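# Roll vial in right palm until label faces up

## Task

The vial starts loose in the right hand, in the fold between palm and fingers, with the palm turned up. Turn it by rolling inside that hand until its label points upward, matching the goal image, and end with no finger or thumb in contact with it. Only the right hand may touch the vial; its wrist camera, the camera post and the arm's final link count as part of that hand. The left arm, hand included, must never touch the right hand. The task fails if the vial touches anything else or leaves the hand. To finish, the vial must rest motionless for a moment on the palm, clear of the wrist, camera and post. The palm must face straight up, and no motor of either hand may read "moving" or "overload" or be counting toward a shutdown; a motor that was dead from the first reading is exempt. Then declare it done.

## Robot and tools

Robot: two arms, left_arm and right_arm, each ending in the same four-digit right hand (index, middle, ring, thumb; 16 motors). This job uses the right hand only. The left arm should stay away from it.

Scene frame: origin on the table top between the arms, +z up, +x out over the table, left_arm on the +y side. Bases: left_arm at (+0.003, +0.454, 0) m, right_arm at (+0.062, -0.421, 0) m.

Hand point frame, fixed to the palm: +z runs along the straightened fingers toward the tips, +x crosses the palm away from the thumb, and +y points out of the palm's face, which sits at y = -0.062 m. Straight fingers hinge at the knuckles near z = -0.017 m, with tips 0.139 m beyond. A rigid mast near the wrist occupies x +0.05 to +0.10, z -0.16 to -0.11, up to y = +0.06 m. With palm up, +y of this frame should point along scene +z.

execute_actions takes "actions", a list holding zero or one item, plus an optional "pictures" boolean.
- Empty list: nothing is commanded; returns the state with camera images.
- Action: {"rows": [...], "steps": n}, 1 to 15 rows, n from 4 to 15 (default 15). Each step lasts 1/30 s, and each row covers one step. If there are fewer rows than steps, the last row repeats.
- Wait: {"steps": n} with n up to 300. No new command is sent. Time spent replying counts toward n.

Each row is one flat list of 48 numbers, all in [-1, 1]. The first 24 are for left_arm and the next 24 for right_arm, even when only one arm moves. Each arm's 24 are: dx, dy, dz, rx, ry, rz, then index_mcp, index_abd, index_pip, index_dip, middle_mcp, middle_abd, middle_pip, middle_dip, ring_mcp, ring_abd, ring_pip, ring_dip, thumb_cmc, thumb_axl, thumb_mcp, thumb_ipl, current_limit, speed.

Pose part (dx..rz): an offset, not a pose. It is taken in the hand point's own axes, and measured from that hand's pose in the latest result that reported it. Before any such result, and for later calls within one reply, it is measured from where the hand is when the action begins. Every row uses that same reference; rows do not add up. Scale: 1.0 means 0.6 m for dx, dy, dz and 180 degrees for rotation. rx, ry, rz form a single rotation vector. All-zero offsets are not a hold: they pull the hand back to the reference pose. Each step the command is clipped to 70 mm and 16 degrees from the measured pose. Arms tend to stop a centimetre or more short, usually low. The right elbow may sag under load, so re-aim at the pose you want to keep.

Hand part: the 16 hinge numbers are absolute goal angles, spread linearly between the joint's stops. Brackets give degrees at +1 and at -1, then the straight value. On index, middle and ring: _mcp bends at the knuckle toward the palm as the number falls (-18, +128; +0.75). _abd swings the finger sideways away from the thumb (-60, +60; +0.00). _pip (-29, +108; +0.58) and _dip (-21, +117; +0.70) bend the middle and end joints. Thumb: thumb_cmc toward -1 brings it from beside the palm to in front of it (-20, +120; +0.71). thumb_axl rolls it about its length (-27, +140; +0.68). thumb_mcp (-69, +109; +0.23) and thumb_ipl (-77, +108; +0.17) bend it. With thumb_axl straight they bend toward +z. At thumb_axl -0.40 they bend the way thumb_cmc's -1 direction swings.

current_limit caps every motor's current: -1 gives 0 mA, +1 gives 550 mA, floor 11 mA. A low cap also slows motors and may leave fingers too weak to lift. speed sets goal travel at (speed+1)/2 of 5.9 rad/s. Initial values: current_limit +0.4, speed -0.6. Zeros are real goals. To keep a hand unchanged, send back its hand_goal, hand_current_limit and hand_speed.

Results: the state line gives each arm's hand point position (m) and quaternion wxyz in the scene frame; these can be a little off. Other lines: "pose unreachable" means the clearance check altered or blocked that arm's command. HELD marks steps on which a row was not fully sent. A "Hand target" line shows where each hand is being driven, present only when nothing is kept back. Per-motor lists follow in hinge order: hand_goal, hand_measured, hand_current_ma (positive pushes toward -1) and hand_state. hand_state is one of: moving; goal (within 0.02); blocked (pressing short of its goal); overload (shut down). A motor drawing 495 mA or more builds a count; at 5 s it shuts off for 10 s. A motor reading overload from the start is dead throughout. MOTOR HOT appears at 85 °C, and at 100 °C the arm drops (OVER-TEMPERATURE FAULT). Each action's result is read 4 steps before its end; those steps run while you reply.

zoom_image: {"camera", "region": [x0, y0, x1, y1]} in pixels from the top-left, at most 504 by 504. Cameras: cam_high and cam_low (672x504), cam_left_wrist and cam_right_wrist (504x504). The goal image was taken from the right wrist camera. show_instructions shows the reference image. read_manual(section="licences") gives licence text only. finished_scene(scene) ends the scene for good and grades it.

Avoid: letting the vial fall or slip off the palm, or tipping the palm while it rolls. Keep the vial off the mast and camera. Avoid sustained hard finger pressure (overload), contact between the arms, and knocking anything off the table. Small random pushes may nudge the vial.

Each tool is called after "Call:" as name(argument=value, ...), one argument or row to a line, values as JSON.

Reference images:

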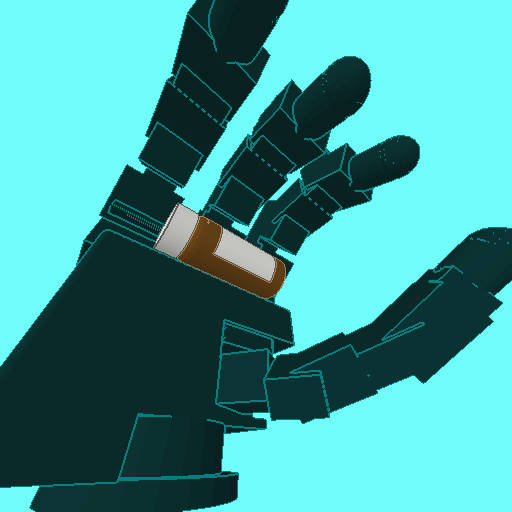

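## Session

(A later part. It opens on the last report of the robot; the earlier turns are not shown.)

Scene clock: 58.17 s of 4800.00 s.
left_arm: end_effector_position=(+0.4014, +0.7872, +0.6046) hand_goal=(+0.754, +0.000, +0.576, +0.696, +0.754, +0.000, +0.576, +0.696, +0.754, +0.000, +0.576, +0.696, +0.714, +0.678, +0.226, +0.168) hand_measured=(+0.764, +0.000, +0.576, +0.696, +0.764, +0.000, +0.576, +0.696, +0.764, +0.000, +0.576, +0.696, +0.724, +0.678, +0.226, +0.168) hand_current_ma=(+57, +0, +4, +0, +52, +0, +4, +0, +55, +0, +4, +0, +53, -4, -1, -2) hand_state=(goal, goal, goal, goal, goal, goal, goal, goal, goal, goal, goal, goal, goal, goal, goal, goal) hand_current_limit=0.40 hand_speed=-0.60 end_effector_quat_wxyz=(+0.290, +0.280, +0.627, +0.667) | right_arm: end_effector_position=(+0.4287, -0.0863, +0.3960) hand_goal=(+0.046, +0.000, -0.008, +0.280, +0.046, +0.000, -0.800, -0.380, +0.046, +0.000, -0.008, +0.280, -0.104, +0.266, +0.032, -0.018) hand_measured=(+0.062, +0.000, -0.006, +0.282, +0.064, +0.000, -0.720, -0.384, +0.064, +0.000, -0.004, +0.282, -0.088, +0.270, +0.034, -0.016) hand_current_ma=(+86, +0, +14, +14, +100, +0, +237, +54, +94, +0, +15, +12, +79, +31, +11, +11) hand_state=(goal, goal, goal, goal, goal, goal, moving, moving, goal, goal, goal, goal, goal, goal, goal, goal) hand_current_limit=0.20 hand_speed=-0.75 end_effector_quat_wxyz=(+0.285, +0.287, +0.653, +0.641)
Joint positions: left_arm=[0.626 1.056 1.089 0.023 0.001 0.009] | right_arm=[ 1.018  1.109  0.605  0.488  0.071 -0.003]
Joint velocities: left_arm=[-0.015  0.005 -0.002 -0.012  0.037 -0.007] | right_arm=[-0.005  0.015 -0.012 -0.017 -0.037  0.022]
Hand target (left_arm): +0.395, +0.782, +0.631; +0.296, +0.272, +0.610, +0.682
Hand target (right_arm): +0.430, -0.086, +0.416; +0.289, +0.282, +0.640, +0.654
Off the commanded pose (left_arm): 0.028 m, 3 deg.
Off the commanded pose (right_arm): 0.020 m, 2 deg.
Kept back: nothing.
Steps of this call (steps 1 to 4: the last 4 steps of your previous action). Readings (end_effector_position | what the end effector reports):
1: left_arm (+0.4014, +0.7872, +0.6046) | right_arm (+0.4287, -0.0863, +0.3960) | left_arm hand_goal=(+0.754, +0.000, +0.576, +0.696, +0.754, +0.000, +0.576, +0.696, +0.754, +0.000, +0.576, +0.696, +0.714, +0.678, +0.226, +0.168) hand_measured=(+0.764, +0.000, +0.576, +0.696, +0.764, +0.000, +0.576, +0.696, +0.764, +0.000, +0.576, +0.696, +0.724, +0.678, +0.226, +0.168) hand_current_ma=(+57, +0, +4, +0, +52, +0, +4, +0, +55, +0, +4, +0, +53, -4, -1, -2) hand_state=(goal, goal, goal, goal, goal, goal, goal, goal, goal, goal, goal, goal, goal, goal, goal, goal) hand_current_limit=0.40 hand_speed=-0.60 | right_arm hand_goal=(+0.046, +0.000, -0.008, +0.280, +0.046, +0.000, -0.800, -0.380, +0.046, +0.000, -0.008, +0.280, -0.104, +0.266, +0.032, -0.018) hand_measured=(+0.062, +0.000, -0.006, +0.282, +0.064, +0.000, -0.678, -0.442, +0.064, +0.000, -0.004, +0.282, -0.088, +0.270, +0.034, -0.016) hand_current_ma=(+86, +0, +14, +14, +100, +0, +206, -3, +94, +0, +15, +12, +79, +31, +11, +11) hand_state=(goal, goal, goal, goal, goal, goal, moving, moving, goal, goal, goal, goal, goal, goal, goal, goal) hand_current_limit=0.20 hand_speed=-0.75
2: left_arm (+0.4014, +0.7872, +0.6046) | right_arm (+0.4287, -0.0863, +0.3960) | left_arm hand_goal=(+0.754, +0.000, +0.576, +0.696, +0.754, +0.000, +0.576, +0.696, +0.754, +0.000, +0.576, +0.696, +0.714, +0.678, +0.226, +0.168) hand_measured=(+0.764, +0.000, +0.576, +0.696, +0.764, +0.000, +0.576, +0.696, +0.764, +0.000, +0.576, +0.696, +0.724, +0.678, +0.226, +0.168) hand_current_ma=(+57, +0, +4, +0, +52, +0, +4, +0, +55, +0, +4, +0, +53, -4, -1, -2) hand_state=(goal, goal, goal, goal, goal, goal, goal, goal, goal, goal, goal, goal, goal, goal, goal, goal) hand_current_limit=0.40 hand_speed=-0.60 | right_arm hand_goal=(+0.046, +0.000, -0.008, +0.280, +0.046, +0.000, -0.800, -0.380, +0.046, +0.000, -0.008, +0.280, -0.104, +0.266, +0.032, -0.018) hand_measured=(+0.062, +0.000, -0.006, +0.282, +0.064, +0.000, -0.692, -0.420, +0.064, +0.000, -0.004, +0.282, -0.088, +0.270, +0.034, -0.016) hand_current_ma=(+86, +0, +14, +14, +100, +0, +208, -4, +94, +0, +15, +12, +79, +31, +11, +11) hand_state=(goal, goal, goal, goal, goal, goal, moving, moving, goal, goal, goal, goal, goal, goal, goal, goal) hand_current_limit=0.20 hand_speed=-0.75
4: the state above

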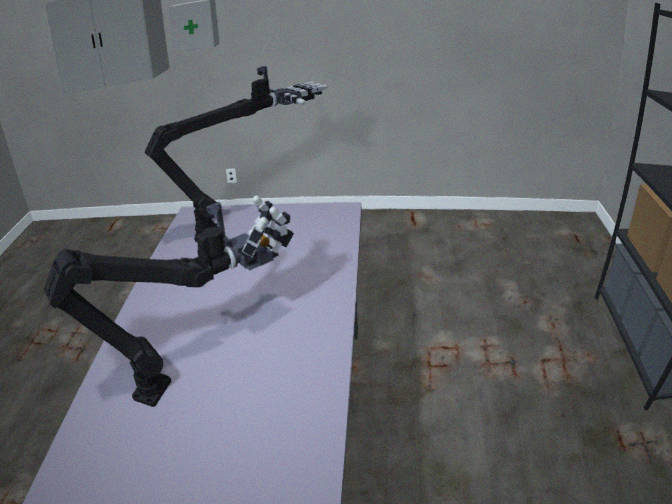

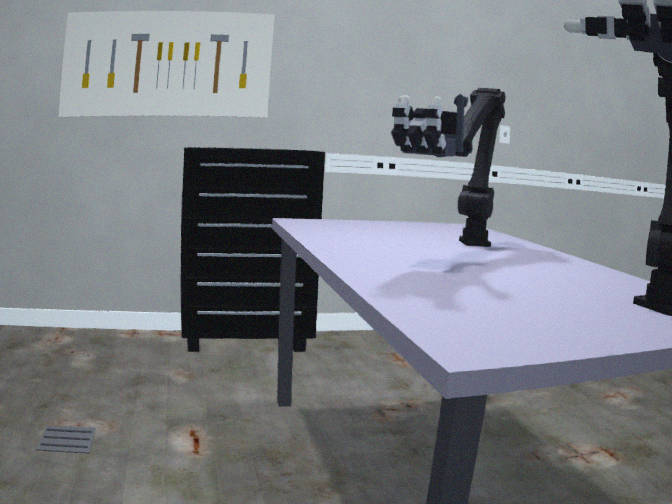

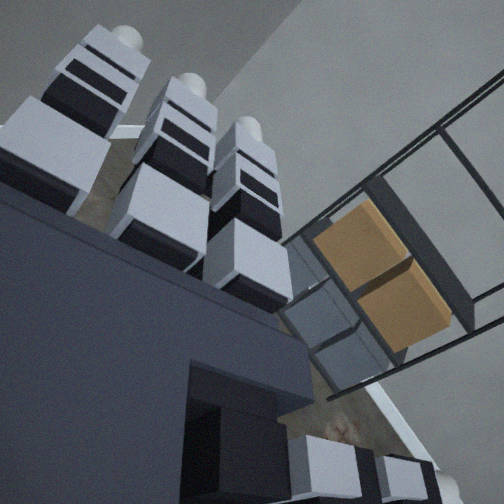

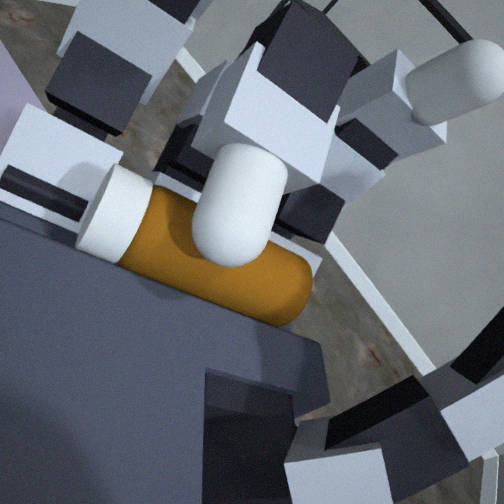

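Call:
execute_actions(
  actions=[
    {"rows": [[0,0.0463,-0.0099,-0.0163,0,0,0.754,0,0.576,0.696,0.754,0,0.576,0.696,0.754,0,0.576,0.696,0.714,0.678,0.226,0.168,0.4,-0.6,0,0.0333,0.0025,-0.0123,0.0004,0.0011,0.046,0,-0.008,0.28,0.046,0,-0.50,-0.38,0.046,0,-0.008,0.28,-0.104,0.266,0.032,-0.018,0.3,-0.5],[0,0.0463,-0.0099,-0.0163,0,0,0.754,0,0.576,0.696,0.754,0,0.576,0.696,0.754,0,0.576,0.696,0.714,0.678,0.226,0.168,0.4,-0.6,0,0.0333,0.0025,-0.0123,0.0004,0.0011,0.046,0,-0.008,0.28,0.046,0,-0.50,-0.38,0.046,0,-0.008,0.28,-0.104,0.266,0.032,-0.018,0.3,-0.5],[0,0.0463,-0.0099,-0.0163,0,0,0.754,0,0.576,0.696,0.754,0,0.576,0.696,0.754,0,0.576,0.696,0.714,0.678,0.226,0.168,0.4,-0.6,0,0.0333,0.0025,-0.0123,0.0004,0.0011,0.046,0,-0.008,0.28,0.046,0,-0.50,-0.38,0.046,0,-0.008,0.28,-0.104,0.266,0.032,-0.018,0.3,-0.5],[0,0.0463,-0.0099,-0.0163,0,0,0.754,0,0.576,0.696,0.754,0,0.576,0.696,0.754,0,0.576,0.696,0.714,0.678,0.226,0.168,0.4,-0.6,0,0.0333,0.0025,-0.0123,0.0004,0.0011,0.046,0,-0.008,0.28,0.046,0,-0.50,-0.65,0.046,0,-0.008,0.28,-0.104,0.266,0.032,-0.018,0.3,-0.5]], "steps": 11},
  ],
)

Call:
execute_actions(
  actions=[
    {"rows": [[0,0.0463,-0.0099,-0.0163,0,0,0.754,0,0.576,0.696,0.754,0,0.576,0.696,0.754,0,0.576,0.696,0.714,0.678,0.226,0.168,0.4,-0.6,0,0.0333,0.0025,-0.0123,0.0004,0.0011,0.046,0,-0.008,0.28,0.046,0,-0.62,-0.65,0.046,0,-0.008,0.28,-0.104,0.266,0.032,-0.018,0.3,-0.5],[0,0.0463,-0.0099,-0.0163,0,0,0.754,0,0.576,0.696,0.754,0,0.576,0.696,0.754,0,0.576,0.696,0.714,0.678,0.226,0.168,0.4,-0.6,0,0.0333,0.0025,-0.0123,0.0004,0.0011,0.046,0,-0.008,0.28,0.046,0,-0.62,-0.65,0.046,0,-0.008,0.28,-0.104,0.266,0.032,-0.018,0.3,-0.5],[0,0.0463,-0.0099,-0.0163,0,0,0.754,0,0.576,0.696,0.754,0,0.576,0.696,0.754,0,0.576,0.696,0.714,0.678,0.226,0.168,0.4,-0.6,0,0.0333,0.0025,-0.0123,0.0004,0.0011,0.046,0,-0.008,0.28,0.046,0,-0.62,-0.65,0.046,0,-0.008,0.28,-0.104,0.266,0.032,-0.018,0.3,-0.5],[0,0.0463,-0.0099,-0.0163,0,0,0.754,0,0.576,0.696,0.754,0,0.576,0.696,0.754,0,0.576,0.696,0.714,0.678,0.226,0.168,0.4,-0.6,0,0.0333,0.0025,-0.0123,0.0004,0.0011,0.046,0,-0.008,0.28,0.046,0,-0.80,-0.38,0.046,0,-0.008,0.28,-0.104,0.266,0.032,-0.018,0.2,-0.75]], "steps": 15},
  ],
)

Call:
execute_actions(
  actions=[
    {"steps": 8},
  ],
  pictures=true,
)

Scene clock: 59.07 s of 4800.00 s.
left_arm: end_effector_position=(+0.4014, +0.7872, +0.6046) hand_goal=(+0.754, +0.000, +0.576, +0.696, +0.754, +0.000, +0.576, +0.696, +0.754, +0.000, +0.576, +0.696, +0.714, +0.678, +0.226, +0.168) hand_measured=(+0.764, +0.000, +0.576, +0.696, +0.764, +0.000, +0.576, +0.696, +0.764, +0.000, +0.576, +0.696, +0.724, +0.678, +0.226, +0.168) hand_current_ma=(+57, +0, +4, +0, +52, +0, +4, +0, +55, +0, +4, +0, +53, -4, -1, -2) hand_state=(goal, goal, goal, goal, goal, goal, goal, goal, goal, goal, goal, goal, goal, goal, goal, goal) hand_current_limit=0.40 hand_speed=-0.60 end_effector_quat_wxyz=(+0.290, +0.280, +0.627, +0.667) | right_arm: end_effector_position=(+0.4287, -0.0863, +0.3960) hand_goal=(+0.046, +0.000, -0.008, +0.280, +0.046, +0.000, -0.500, -0.650, +0.046, +0.000, -0.008, +0.280, -0.104, +0.266, +0.032, -0.018) hand_measured=(+0.062, +0.000, -0.006, +0.282, +0.058, +0.000, -0.624, -0.434, +0.064, +0.000, -0.004, +0.282, -0.088, +0.270, +0.034, -0.016) hand_current_ma=(+86, +0, +14, +14, +66, +0, -79, +69, +94, +0, +15, +12, +79, +31, +11, +11) hand_state=(goal, goal, goal, goal, goal, goal, moving, moving, goal, goal, goal, goal, goal, goal, goal, goal) hand_current_limit=0.30 hand_speed=-0.50 end_effector_quat_wxyz=(+0.285, +0.287, +0.653, +0.641)
Joint positions: left_arm=[0.626 1.056 1.089 0.023 0.001 0.009] | right_arm=[ 1.018  1.109  0.605  0.488  0.071 -0.003]
Joint velocities: left_arm=[-0.015  0.005  0.007 -0.017  0.037  0.007] | right_arm=[ 0.005 -0.015 -0.017 -0.007 -0.051 -0.007]
Steps of this call (steps 1 to 20: nothing new was sent; steps 21 to 27: the first 7 steps of this action). Readings (end_effector_position | what the end effector reports):
21: left_arm (+0.4014, +0.7872, +0.6046) | right_arm (+0.4287, -0.0863, +0.3960) | left_arm hand_goal=(+0.754, +0.000, +0.576, +0.696, +0.754, +0.000, +0.576, +0.696, +0.754, +0.000, +0.576, +0.696, +0.714, +0.678, +0.226, +0.168) hand_measured=(+0.764, +0.000, +0.576, +0.696, +0.764, +0.000, +0.576, +0.696, +0.764, +0.000, +0.576, +0.696, +0.724, +0.678, +0.226, +0.168) hand_current_ma=(+57, +0, +4, +0, +52, +0, +4, +0, +55, +0, +4, +0, +53, -4, -1, -2) hand_state=(goal, goal, goal, goal, goal, goal, goal, goal, goal, goal, goal, goal, goal, goal, goal, goal) hand_current_limit=0.40 hand_speed=-0.60 | right_arm hand_goal=(+0.046, +0.000, -0.008, +0.280, +0.046, +0.000, -0.500, -0.380, +0.046, +0.000, -0.008, +0.280, -0.104, +0.266, +0.032, -0.018) hand_measured=(+0.062, +0.000, -0.006, +0.282, +0.064, +0.000, -0.732, -0.368, +0.064, +0.000, -0.004, +0.282, -0.088, +0.270, +0.034, -0.016) hand_current_ma=(+86, +0, +14, +14, +101, +0, +330, +57, +94, +0, +15, +12, +79, +31, +11, +11) hand_state=(goal, goal, goal, goal, goal, goal, moving, goal, goal, goal, goal, goal, goal, goal, goal, goal) hand_current_limit=0.30 hand_speed=-0.50
22: left_arm (+0.4014, +0.7872, +0.6046) | right_arm (+0.4287, -0.0863, +0.3960) | left_arm hand_goal=(+0.754, +0.000, +0.576, +0.696, +0.754, +0.000, +0.576, +0.696, +0.754, +0.000, +0.576, +0.696, +0.714, +0.678, +0.226, +0.168) hand_measured=(+0.764, +0.000, +0.576, +0.696, +0.764, +0.000, +0.576, +0.696, +0.764, +0.000, +0.576, +0.696, +0.724, +0.678, +0.226, +0.168) hand_current_ma=(+57, +0, +4, +0, +52, +0, +4, +0, +55, +0, +4, +0, +53, -4, -1, -2) hand_state=(goal, goal, goal, goal, goal, goal, goal, goal, goal, goal, goal, goal, goal, goal, goal, goal) hand_current_limit=0.40 hand_speed=-0.60 | right_arm hand_goal=(+0.046, +0.000, -0.008, +0.280, +0.046, +0.000, -0.500, -0.380, +0.046, +0.000, -0.008, +0.280, -0.104, +0.266, +0.032, -0.018) hand_measured=(+0.062, +0.000, -0.006, +0.282, +0.064, +0.000, -0.732, -0.368, +0.064, +0.000, -0.004, +0.282, -0.088, +0.270, +0.034, -0.016) hand_current_ma=(+86, +0, +14, +14, +101, +0, +119, +57, +94, +0, +15, +12, +79, +31, +11, +11) hand_state=(goal, goal, goal, goal, goal, goal, moving, goal, goal, goal, goal, goal, goal, goal, goal, goal) hand_current_limit=0.30 hand_speed=-0.50
24: left_arm (+0.4014, +0.7872, +0.6046) | right_arm (+0.4287, -0.0863, +0.3960) | left_arm hand_goal=(+0.754, +0.000, +0.576, +0.696, +0.754, +0.000, +0.576, +0.696, +0.754, +0.000, +0.576, +0.696, +0.714, +0.678, +0.226, +0.168) hand_measured=(+0.764, +0.000, +0.576, +0.696, +0.764, +0.000, +0.576, +0.696, +0.764, +0.000, +0.576, +0.696, +0.724, +0.678, +0.226, +0.168) hand_current_ma=(+57, +0, +4, +0, +52, +0, +4, +0, +55, +0, +4, +0, +53, -4, -1, -2) hand_state=(goal, goal, goal, goal, goal, goal, goal, goal, goal, goal, goal, goal, goal, goal, goal, goal) hand_current_limit=0.40 hand_speed=-0.60 | right_arm hand_goal=(+0.046, +0.000, -0.008, +0.280, +0.046, +0.000, -0.500, -0.650, +0.046, +0.000, -0.008, +0.280, -0.104, +0.266, +0.032, -0.018) hand_measured=(+0.062, +0.000, -0.006, +0.282, +0.062, +0.000, -0.712, -0.372, +0.064, +0.000, -0.004, +0.282, -0.088, +0.270, +0.034, -0.016) hand_current_ma=(+86, +0, +14, +14, +66, +0, -92, +15, +94, +0, +15, +12, +79, +31, +11, +11) hand_state=(goal, goal, goal, goal, moving, goal, moving, moving, goal, goal, goal, goal, goal, goal, goal, goal) hand_current_limit=0.30 hand_speed=-0.50
27: the state above

Scene clock: 59.57 s of 4800.00 s.
left_arm: end_effector_position=(+0.4014, +0.7872, +0.6046) hand_goal=(+0.754, +0.000, +0.576, +0.696, +0.754, +0.000, +0.576, +0.696, +0.754, +0.000, +0.576, +0.696, +0.714, +0.678, +0.226, +0.168) hand_measured=(+0.764, +0.000, +0.576, +0.696, +0.764, +0.000, +0.576, +0.696, +0.764, +0.000, +0.576, +0.696, +0.724, +0.678, +0.226, +0.168) hand_current_ma=(+57, +0, +4, +0, +52, +0, +4, +0, +55, +0, +4, +0, +53, -4, -1, -2) hand_state=(goal, goal, goal, goal, goal, goal, goal, goal, goal, goal, goal, goal, goal, goal, goal, goal) hand_current_limit=0.40 hand_speed=-0.60 end_effector_quat_wxyz=(+0.290, +0.280, +0.627, +0.667) | right_arm: end_effector_position=(+0.4287, -0.0863, +0.3960) hand_goal=(+0.046, +0.000, -0.008, +0.280, +0.046, +0.000, -0.800, -0.380, +0.046, +0.000, -0.008, +0.280, -0.104, +0.266, +0.032, -0.018) hand_measured=(+0.062, +0.000, -0.006, +0.282, +0.064, +0.000, -0.616, -0.534, +0.064, +0.000, -0.004, +0.282, -0.088, +0.270, +0.034, -0.016) hand_current_ma=(+86, +0, +14, +14, +101, +0, +211, -10, +94, +0, +15, +12, +79, +31, +11, +11) hand_state=(goal, goal, goal, goal, goal, goal, moving, moving, goal, goal, goal, goal, goal, goal, goal, goal) hand_current_limit=0.20 hand_speed=-0.75 end_effector_quat_wxyz=(+0.285, +0.287, +0.653, +0.641)
Joint positions: left_arm=[0.626 1.056 1.089 0.023 0.001 0.009] | right_arm=[ 1.018  1.109  0.605  0.488  0.071 -0.003]
Joint velocities: left_arm=[-0.015 -0.005 -0.002 -0.017  0.007 -0.022] | right_arm=[-0.015 -0.005 -0.007 -0.017  0.007 -0.066]
Off your previous action's commanded pose (left_arm): 0.028 m, 3 deg at its last step (step 4 of this call).
Off your previous action's commanded pose (right_arm): 0.020 m, 2 deg at its last step (step 4 of this call).
Steps of this call (steps 1 to 4: the last 4 steps of your previous action; steps 5 to 15: the first 11 steps of this action, its rows measured from where the robot was after step 4). Readings (end_effector_position | what the end effector reports):
4: left_arm (+0.4014, +0.7872, +0.6046) | right_arm (+0.4287, -0.0863, +0.3960) | left_arm hand_goal=(+0.754, +0.000, +0.576, +0.696, +0.754, +0.000, +0.576, +0.696, +0.754, +0.000, +0.576, +0.696, +0.714, +0.678, +0.226, +0.168) hand_measured=(+0.764, +0.000, +0.576, +0.696, +0.764, +0.000, +0.576, +0.696, +0.764, +0.000, +0.576, +0.696, +0.724, +0.678, +0.226, +0.168) hand_current_ma=(+57, +0, +4, +0, +52, +0, +4, +0, +55, +0, +4, +0, +53, -4, -1, -2) hand_state=(goal, goal, goal, goal, goal, goal, goal, goal, goal, goal, goal, goal, goal, goal, goal, goal) hand_current_limit=0.40 hand_speed=-0.60 | right_arm hand_goal=(+0.046, +0.000, -0.008, +0.280, +0.046, +0.000, -0.500, -0.650, +0.046, +0.000, -0.008, +0.280, -0.104, +0.266, +0.032, -0.018) hand_measured=(+0.062, +0.000, -0.006, +0.282, +0.058, +0.000, -0.512, -0.572, +0.064, +0.000, -0.004, +0.282, -0.088, +0.270, +0.034, -0.016) hand_current_ma=(+86, +0, +14, +14, +67, +0, -14, +62, +94, +0, +15, +12, +79, +31, +11, +11) hand_state=(goal, goal, goal, goal, goal, goal, moving, moving, goal, goal, goal, goal, goal, goal, goal, goal) hand_current_limit=0.30 hand_speed=-0.50
5: left_arm (+0.4014, +0.7872, +0.6046) | right_arm (+0.4287, -0.0863, +0.3960) | left_arm hand_goal=(+0.754, +0.000, +0.576, +0.696, +0.754, +0.000, +0.576, +0.696, +0.754, +0.000, +0.576, +0.696, +0.714, +0.678, +0.226, +0.168) hand_measured=(+0.764, +0.000, +0.576, +0.696, +0.764, +0.000, +0.576, +0.696, +0.764, +0.000, +0.576, +0.696, +0.724, +0.678, +0.226, +0.168) hand_current_ma=(+57, +0, +4, +0, +52, +0, +4, +0, +55, +0, +4, +0, +53, -4, -1, -2) hand_state=(goal, goal, goal, goal, goal, goal, goal, goal, goal, goal, goal, goal, goal, goal, goal, goal) hand_current_limit=0.40 hand_speed=-0.60 | right_arm hand_goal=(+0.046, +0.000, -0.008, +0.280, +0.046, +0.000, -0.620, -0.650, +0.046, +0.000, -0.008, +0.280, -0.104, +0.266, +0.032, -0.018) hand_measured=(+0.062, +0.000, -0.006, +0.282, +0.058, +0.000, -0.508, -0.606, +0.064, +0.000, -0.004, +0.282, -0.088, +0.270, +0.034, -0.016) hand_current_ma=(+86, +0, +14, +14, +67, +0, -26, +35, +94, +0, +15, +12, +79, +31, +11, +11) hand_state=(goal, goal, goal, goal, goal, goal, moving, moving, goal, goal, goal, goal, goal, goal, goal, goal) hand_current_limit=0.30 hand_speed=-0.50
6: left_arm (+0.4014, +0.7872, +0.6046) | right_arm (+0.4287, -0.0863, +0.3960) | left_arm hand_goal=(+0.754, +0.000, +0.576, +0.696, +0.754, +0.000, +0.576, +0.696, +0.754, +0.000, +0.576, +0.696, +0.714, +0.678, +0.226, +0.168) hand_measured=(+0.764, +0.000, +0.576, +0.696, +0.764, +0.000, +0.576, +0.696, +0.764, +0.000, +0.576, +0.696, +0.724, +0.678, +0.226, +0.168) hand_current_ma=(+57, +0, +4, +0, +52, +0, +4, +0, +55, +0, +4, +0, +53, -4, -1, -2) hand_state=(goal, goal, goal, goal, goal, goal, goal, goal, goal, goal, goal, goal, goal, goal, goal, goal) hand_current_limit=0.40 hand_speed=-0.60 | right_arm hand_goal=(+0.046, +0.000, -0.008, +0.280, +0.046, +0.000, -0.620, -0.650, +0.046, +0.000, -0.008, +0.280, -0.104, +0.266, +0.032, -0.018) hand_measured=(+0.062, +0.000, -0.006, +0.282, +0.058, +0.000, -0.508, -0.632, +0.064, +0.000, -0.004, +0.282, -0.088, +0.270, +0.034, -0.016) hand_current_ma=(+86, +0, +14, +14, +67, +0, +91, -20, +94, +0, +15, +12, +79, +31, +11, +11) hand_state=(goal, goal, goal, goal, goal, goal, moving, moving, goal, goal, goal, goal, goal, goal, goal, goal) hand_current_limit=0.30 hand_speed=-0.50
8: left_arm (+0.4014, +0.7872, +0.6046) | right_arm (+0.4287, -0.0863, +0.3960) | left_arm hand_goal=(+0.754, +0.000, +0.576, +0.696, +0.754, +0.000, +0.576, +0.696, +0.754, +0.000, +0.576, +0.696, +0.714, +0.678, +0.226, +0.168) hand_measured=(+0.764, +0.000, +0.576, +0.696, +0.764, +0.000, +0.576, +0.696, +0.764, +0.000, +0.576, +0.696, +0.724, +0.678, +0.226, +0.168) hand_current_ma=(+57, +0, +4, +0, +52, +0, +4, +0, +55, +0, +4, +0, +53, -4, -1, -2) hand_state=(goal, goal, goal, goal, goal, goal, goal, goal, goal, goal, goal, goal, goal, goal, goal, goal) hand_current_limit=0.40 hand_speed=-0.60 | right_arm hand_goal=(+0.046, +0.000, -0.008, +0.280, +0.046, +0.000, -0.800, -0.380, +0.046, +0.000, -0.008, +0.280, -0.104, +0.266, +0.032, -0.018) hand_measured=(+0.062, +0.000, -0.006, +0.282, +0.058, +0.000, -0.548, -0.642, +0.064, +0.000, -0.004, +0.282, -0.088, +0.270, +0.034, -0.016) hand_current_ma=(+86, +0, +14, +14, +72, +0, +343, +77, +94, +0, +15, +12, +79, +31, +11, +11) hand_state=(goal, goal, goal, goal, goal, goal, moving, moving, goal, goal, goal, goal, goal, goal, goal, goal) hand_current_limit=0.20 hand_speed=-0.75
12: left_arm (+0.4014, +0.7872, +0.6046) | right_arm (+0.4287, -0.0863, +0.3960) | left_arm hand_goal=(+0.754, +0.000, +0.576, +0.696, +0.754, +0.000, +0.576, +0.696, +0.754, +0.000, +0.576, +0.696, +0.714, +0.678, +0.226, +0.168) hand_measured=(+0.764, +0.000, +0.576, +0.696, +0.764, +0.000, +0.576, +0.696, +0.764, +0.000, +0.576, +0.696, +0.724, +0.678, +0.226, +0.168) hand_current_ma=(+57, +0, +4, +0, +52, +0, +4, +0, +55, +0, +4, +0, +53, -4, -1, -2) hand_state=(goal, goal, goal, goal, goal, goal, goal, goal, goal, goal, goal, goal, goal, goal, goal, goal) hand_current_limit=0.40 hand_speed=-0.60 | right_arm hand_goal=(+0.046, +0.000, -0.008, +0.280, +0.046, +0.000, -0.800, -0.380, +0.046, +0.000, -0.008, +0.280, -0.104, +0.266, +0.032, -0.018) hand_measured=(+0.062, +0.000, -0.006, +0.282, +0.064, +0.000, -0.576, -0.594, +0.064, +0.000, -0.004, +0.282, -0.088, +0.270, +0.034, -0.016) hand_current_ma=(+86, +0, +14, +14, +101, +0, +220, -14, +94, +0, +15, +12, +79, +31, +11, +11) hand_state=(goal, goal, goal, goal, goal, goal, moving, moving, goal, goal, goal, goal, goal, goal, goal, goal) hand_current_limit=0.20 hand_speed=-0.75
15: the state above

Scene clock: 59.83 s of 4800.00 s.
left_arm: end_effector_position=(+0.4014, +0.7872, +0.6046) hand_goal=(+0.754, +0.000, +0.576, +0.696, +0.754, +0.000, +0.576, +0.696, +0.754, +0.000, +0.576, +0.696, +0.714, +0.678, +0.226, +0.168) hand_measured=(+0.764, +0.000, +0.576, +0.696, +0.764, +0.000, +0.576, +0.696, +0.764, +0.000, +0.576, +0.696, +0.724, +0.678, +0.226, +0.168) hand_current_ma=(+57, +0, +4, +0, +52, +0, +4, +0, +55, +0, +4, +0, +53, -4, -1, -2) hand_state=(goal, goal, goal, goal, goal, goal, goal, goal, goal, goal, goal, goal, goal, goal, goal, goal) hand_current_limit=0.40 hand_speed=-0.60 end_effector_quat_wxyz=(+0.290, +0.280, +0.627, +0.667) | right_arm: end_effector_position=(+0.4287, -0.0863, +0.3960) hand_goal=(+0.046, +0.000, -0.008, +0.280, +0.046, +0.000, -0.800, -0.380, +0.046, +0.000, -0.008, +0.280, -0.104, +0.266, +0.032, -0.018) hand_measured=(+0.062, +0.000, -0.006, +0.282, +0.064, +0.000, -0.724, -0.380, +0.064, +0.000, -0.004, +0.282, -0.088, +0.270, +0.034, -0.016) hand_current_ma=(+86, +0, +14, +14, +101, +0, +275, +48, +94, +0, +15, +12, +79, +31, +11, +11) hand_state=(goal, goal, goal, goal, goal, goal, moving, moving, goal, goal, goal, goal, goal, goal, goal, goal) hand_current_limit=0.20 hand_speed=-0.75 end_effector_quat_wxyz=(+0.285, +0.287, +0.653, +0.641)
Joint positions: left_arm=[0.626 1.056 1.089 0.023 0.001 0.009] | right_arm=[ 1.018  1.109  0.605  0.488  0.071 -0.003]
Joint velocities: left_arm=[-0.005  0.005  0.012  0.002 -0.066  0.022] | right_arm=[ 0.005 -0.005 -0.017 -0.002 -0.022 -0.037]
Hand target (left_arm): +0.395, +0.782, +0.631; +0.296, +0.272, +0.610, +0.682
Hand target (right_arm): +0.430, -0.086, +0.416; +0.289, +0.282, +0.640, +0.654
Off the commanded pose (left_arm): 0.028 m, 3 deg.
Off the commanded pose (right_arm): 0.020 m, 2 deg.
Kept back: nothing.
Steps of this call (steps 1 to 4: the last 4 steps of your previous action; steps 5 to 8: nothing new was sent). Readings (end_effector_position | what the end effector reports):
1: left_arm (+0.4014, +0.7872, +0.6046) | right_arm (+0.4287, -0.0863, +0.3960) | left_arm hand_goal=(+0.754, +0.000, +0.576, +0.696, +0.754, +0.000, +0.576, +0.696, +0.754, +0.000, +0.576, +0.696, +0.714, +0.678, +0.226, +0.168) hand_measured=(+0.764, +0.000, +0.576, +0.696, +0.764, +0.000, +0.576, +0.696, +0.764, +0.000, +0.576, +0.696, +0.724, +0.678, +0.226, +0.168) hand_current_ma=(+57, +0, +4, +0, +52, +0, +4, +0, +55, +0, +4, +0, +53, -4, -1, -2) hand_state=(goal, goal, goal, goal, goal, goal, goal, goal, goal, goal, goal, goal, goal, goal, goal, goal) hand_current_limit=0.40 hand_speed=-0.60 | right_arm hand_goal=(+0.046, +0.000, -0.008, +0.280, +0.046, +0.000, -0.800, -0.380, +0.046, +0.000, -0.008, +0.280, -0.104, +0.266, +0.032, -0.018) hand_measured=(+0.062, +0.000, -0.006, +0.282, +0.064, +0.000, -0.628, -0.514, +0.064, +0.000, -0.004, +0.282, -0.088, +0.270, +0.034, -0.016) hand_current_ma=(+86, +0, +14, +14, +101, +0, +211, -8, +94, +0, +15, +12, +79, +31, +11, +11) hand_state=(goal, goal, goal, goal, goal, goal, moving, moving, goal, goal, goal, goal, goal, goal, goal, goal) hand_current_limit=0.20 hand_speed=-0.75
2: left_arm (+0.4014, +0.7872, +0.6046) | right_arm (+0.4287, -0.0863, +0.3960) | left_arm hand_goal=(+0.754, +0.000, +0.576, +0.696, +0.754, +0.000, +0.576, +0.696, +0.754, +0.000, +0.576, +0.696, +0.714, +0.678, +0.226, +0.168) hand_measured=(+0.764, +0.000, +0.576, +0.696, +0.764, +0.000, +0.576, +0.696, +0.764, +0.000, +0.576, +0.696, +0.724, +0.678, +0.226, +0.168) hand_current_ma=(+57, +0, +4, +0, +52, +0, +4, +0, +55, +0, +4, +0, +53, -4, -1, -2) hand_state=(goal, goal, goal, goal, goal, goal, goal, goal, goal, goal, goal, goal, goal, goal, goal, goal) hand_current_limit=0.40 hand_speed=-0.60 | right_arm hand_goal=(+0.046, +0.000, -0.008, +0.280, +0.046, +0.000, -0.800, -0.380, +0.046, +0.000, -0.008, +0.280, -0.104, +0.266, +0.032, -0.018) hand_measured=(+0.062, +0.000, -0.006, +0.282, +0.064, +0.000, -0.642, -0.492, +0.064, +0.000, -0.004, +0.282, -0.088, +0.270, +0.034, -0.016) hand_current_ma=(+86, +0, +14, +14, +101, +0, +207, -6, +94, +0, +15, +12, +79, +31, +11, +11) hand_state=(goal, goal, goal, goal, goal, goal, moving, moving, goal, goal, goal, goal, goal, goal, goal, goal) hand_current_limit=0.20 hand_speed=-0.75
4: left_arm (+0.4014, +0.7872, +0.6046) | right_arm (+0.4287, -0.0863, +0.3960) | left_arm hand_goal=(+0.754, +0.000, +0.576, +0.696, +0.754, +0.000, +0.576, +0.696, +0.754, +0.000, +0.576, +0.696, +0.714, +0.678, +0.226, +0.168) hand_measured=(+0.764, +0.000, +0.576, +0.696, +0.764, +0.000, +0.576, +0.696, +0.764, +0.000, +0.576, +0.696, +0.724, +0.678, +0.226, +0.168) hand_current_ma=(+57, +0, +4, +0, +52, +0, +4, +0, +55, +0, +4, +0, +53, -4, -1, -2) hand_state=(goal, goal, goal, goal, goal, goal, goal, goal, goal, goal, goal, goal, goal, goal, goal, goal) hand_current_limit=0.40 hand_speed=-0.60 | right_arm hand_goal=(+0.046, +0.000, -0.008, +0.280, +0.046, +0.000, -0.800, -0.380, +0.046, +0.000, -0.008, +0.280, -0.104, +0.266, +0.032, -0.018) hand_measured=(+0.062, +0.000, -0.006, +0.282, +0.064, +0.000, -0.672, -0.452, +0.064, +0.000, -0.004, +0.282, -0.088, +0.270, +0.034, -0.016) hand_current_ma=(+86, +0, +14, +14, +101, +0, +210, -10, +94, +0, +15, +12, +79, +31, +11, +11) hand_state=(goal, goal, goal, goal, goal, goal, moving, moving, goal, goal, goal, goal, goal, goal, goal, goal) hand_current_limit=0.20 hand_speed=-0.75
8: the state above

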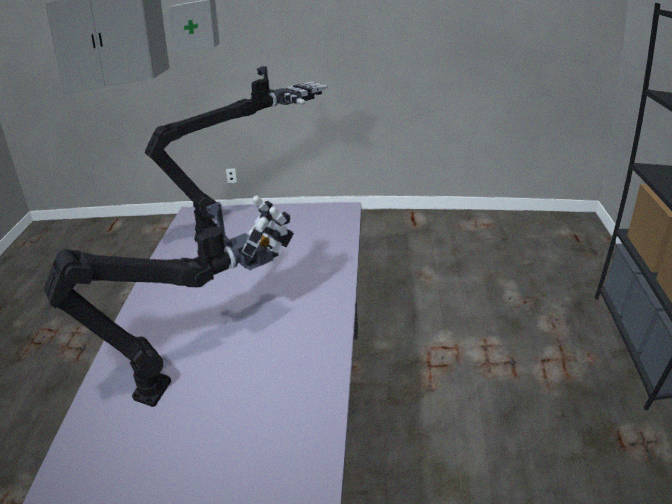

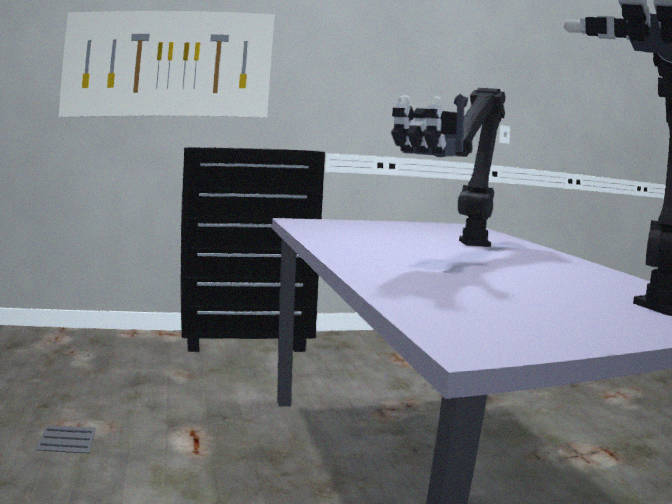

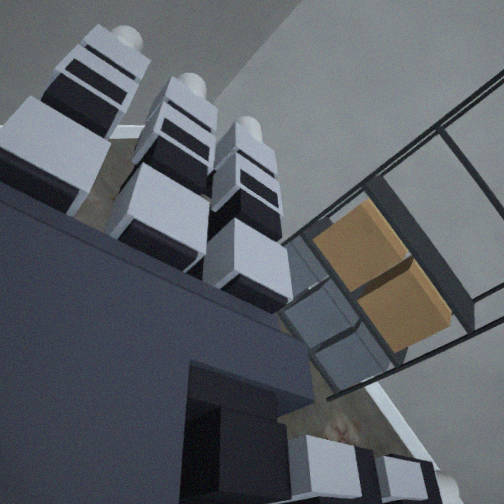

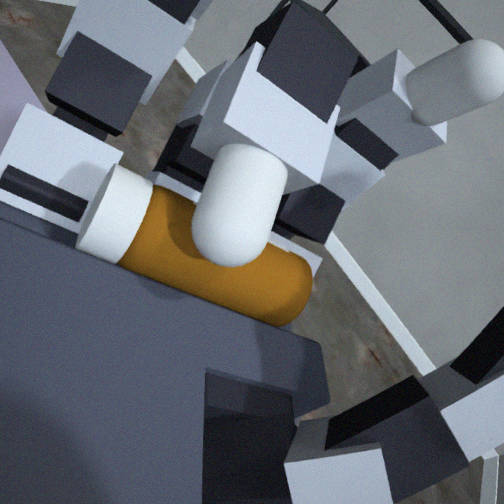

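Call:
zoom_image(
  camera="cam_right_wrist",
  region=[60, 140, 340, 340],
)

Region (60, 140, 340, 340) of cam_right_wrist's 504x504 image, scaled by 1.800, with more detail than that image has; it fills the top 360 rows of this view, and the rest is white.

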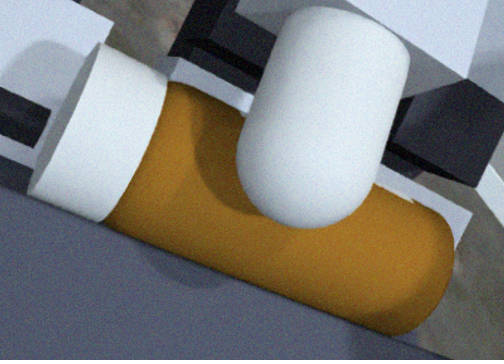

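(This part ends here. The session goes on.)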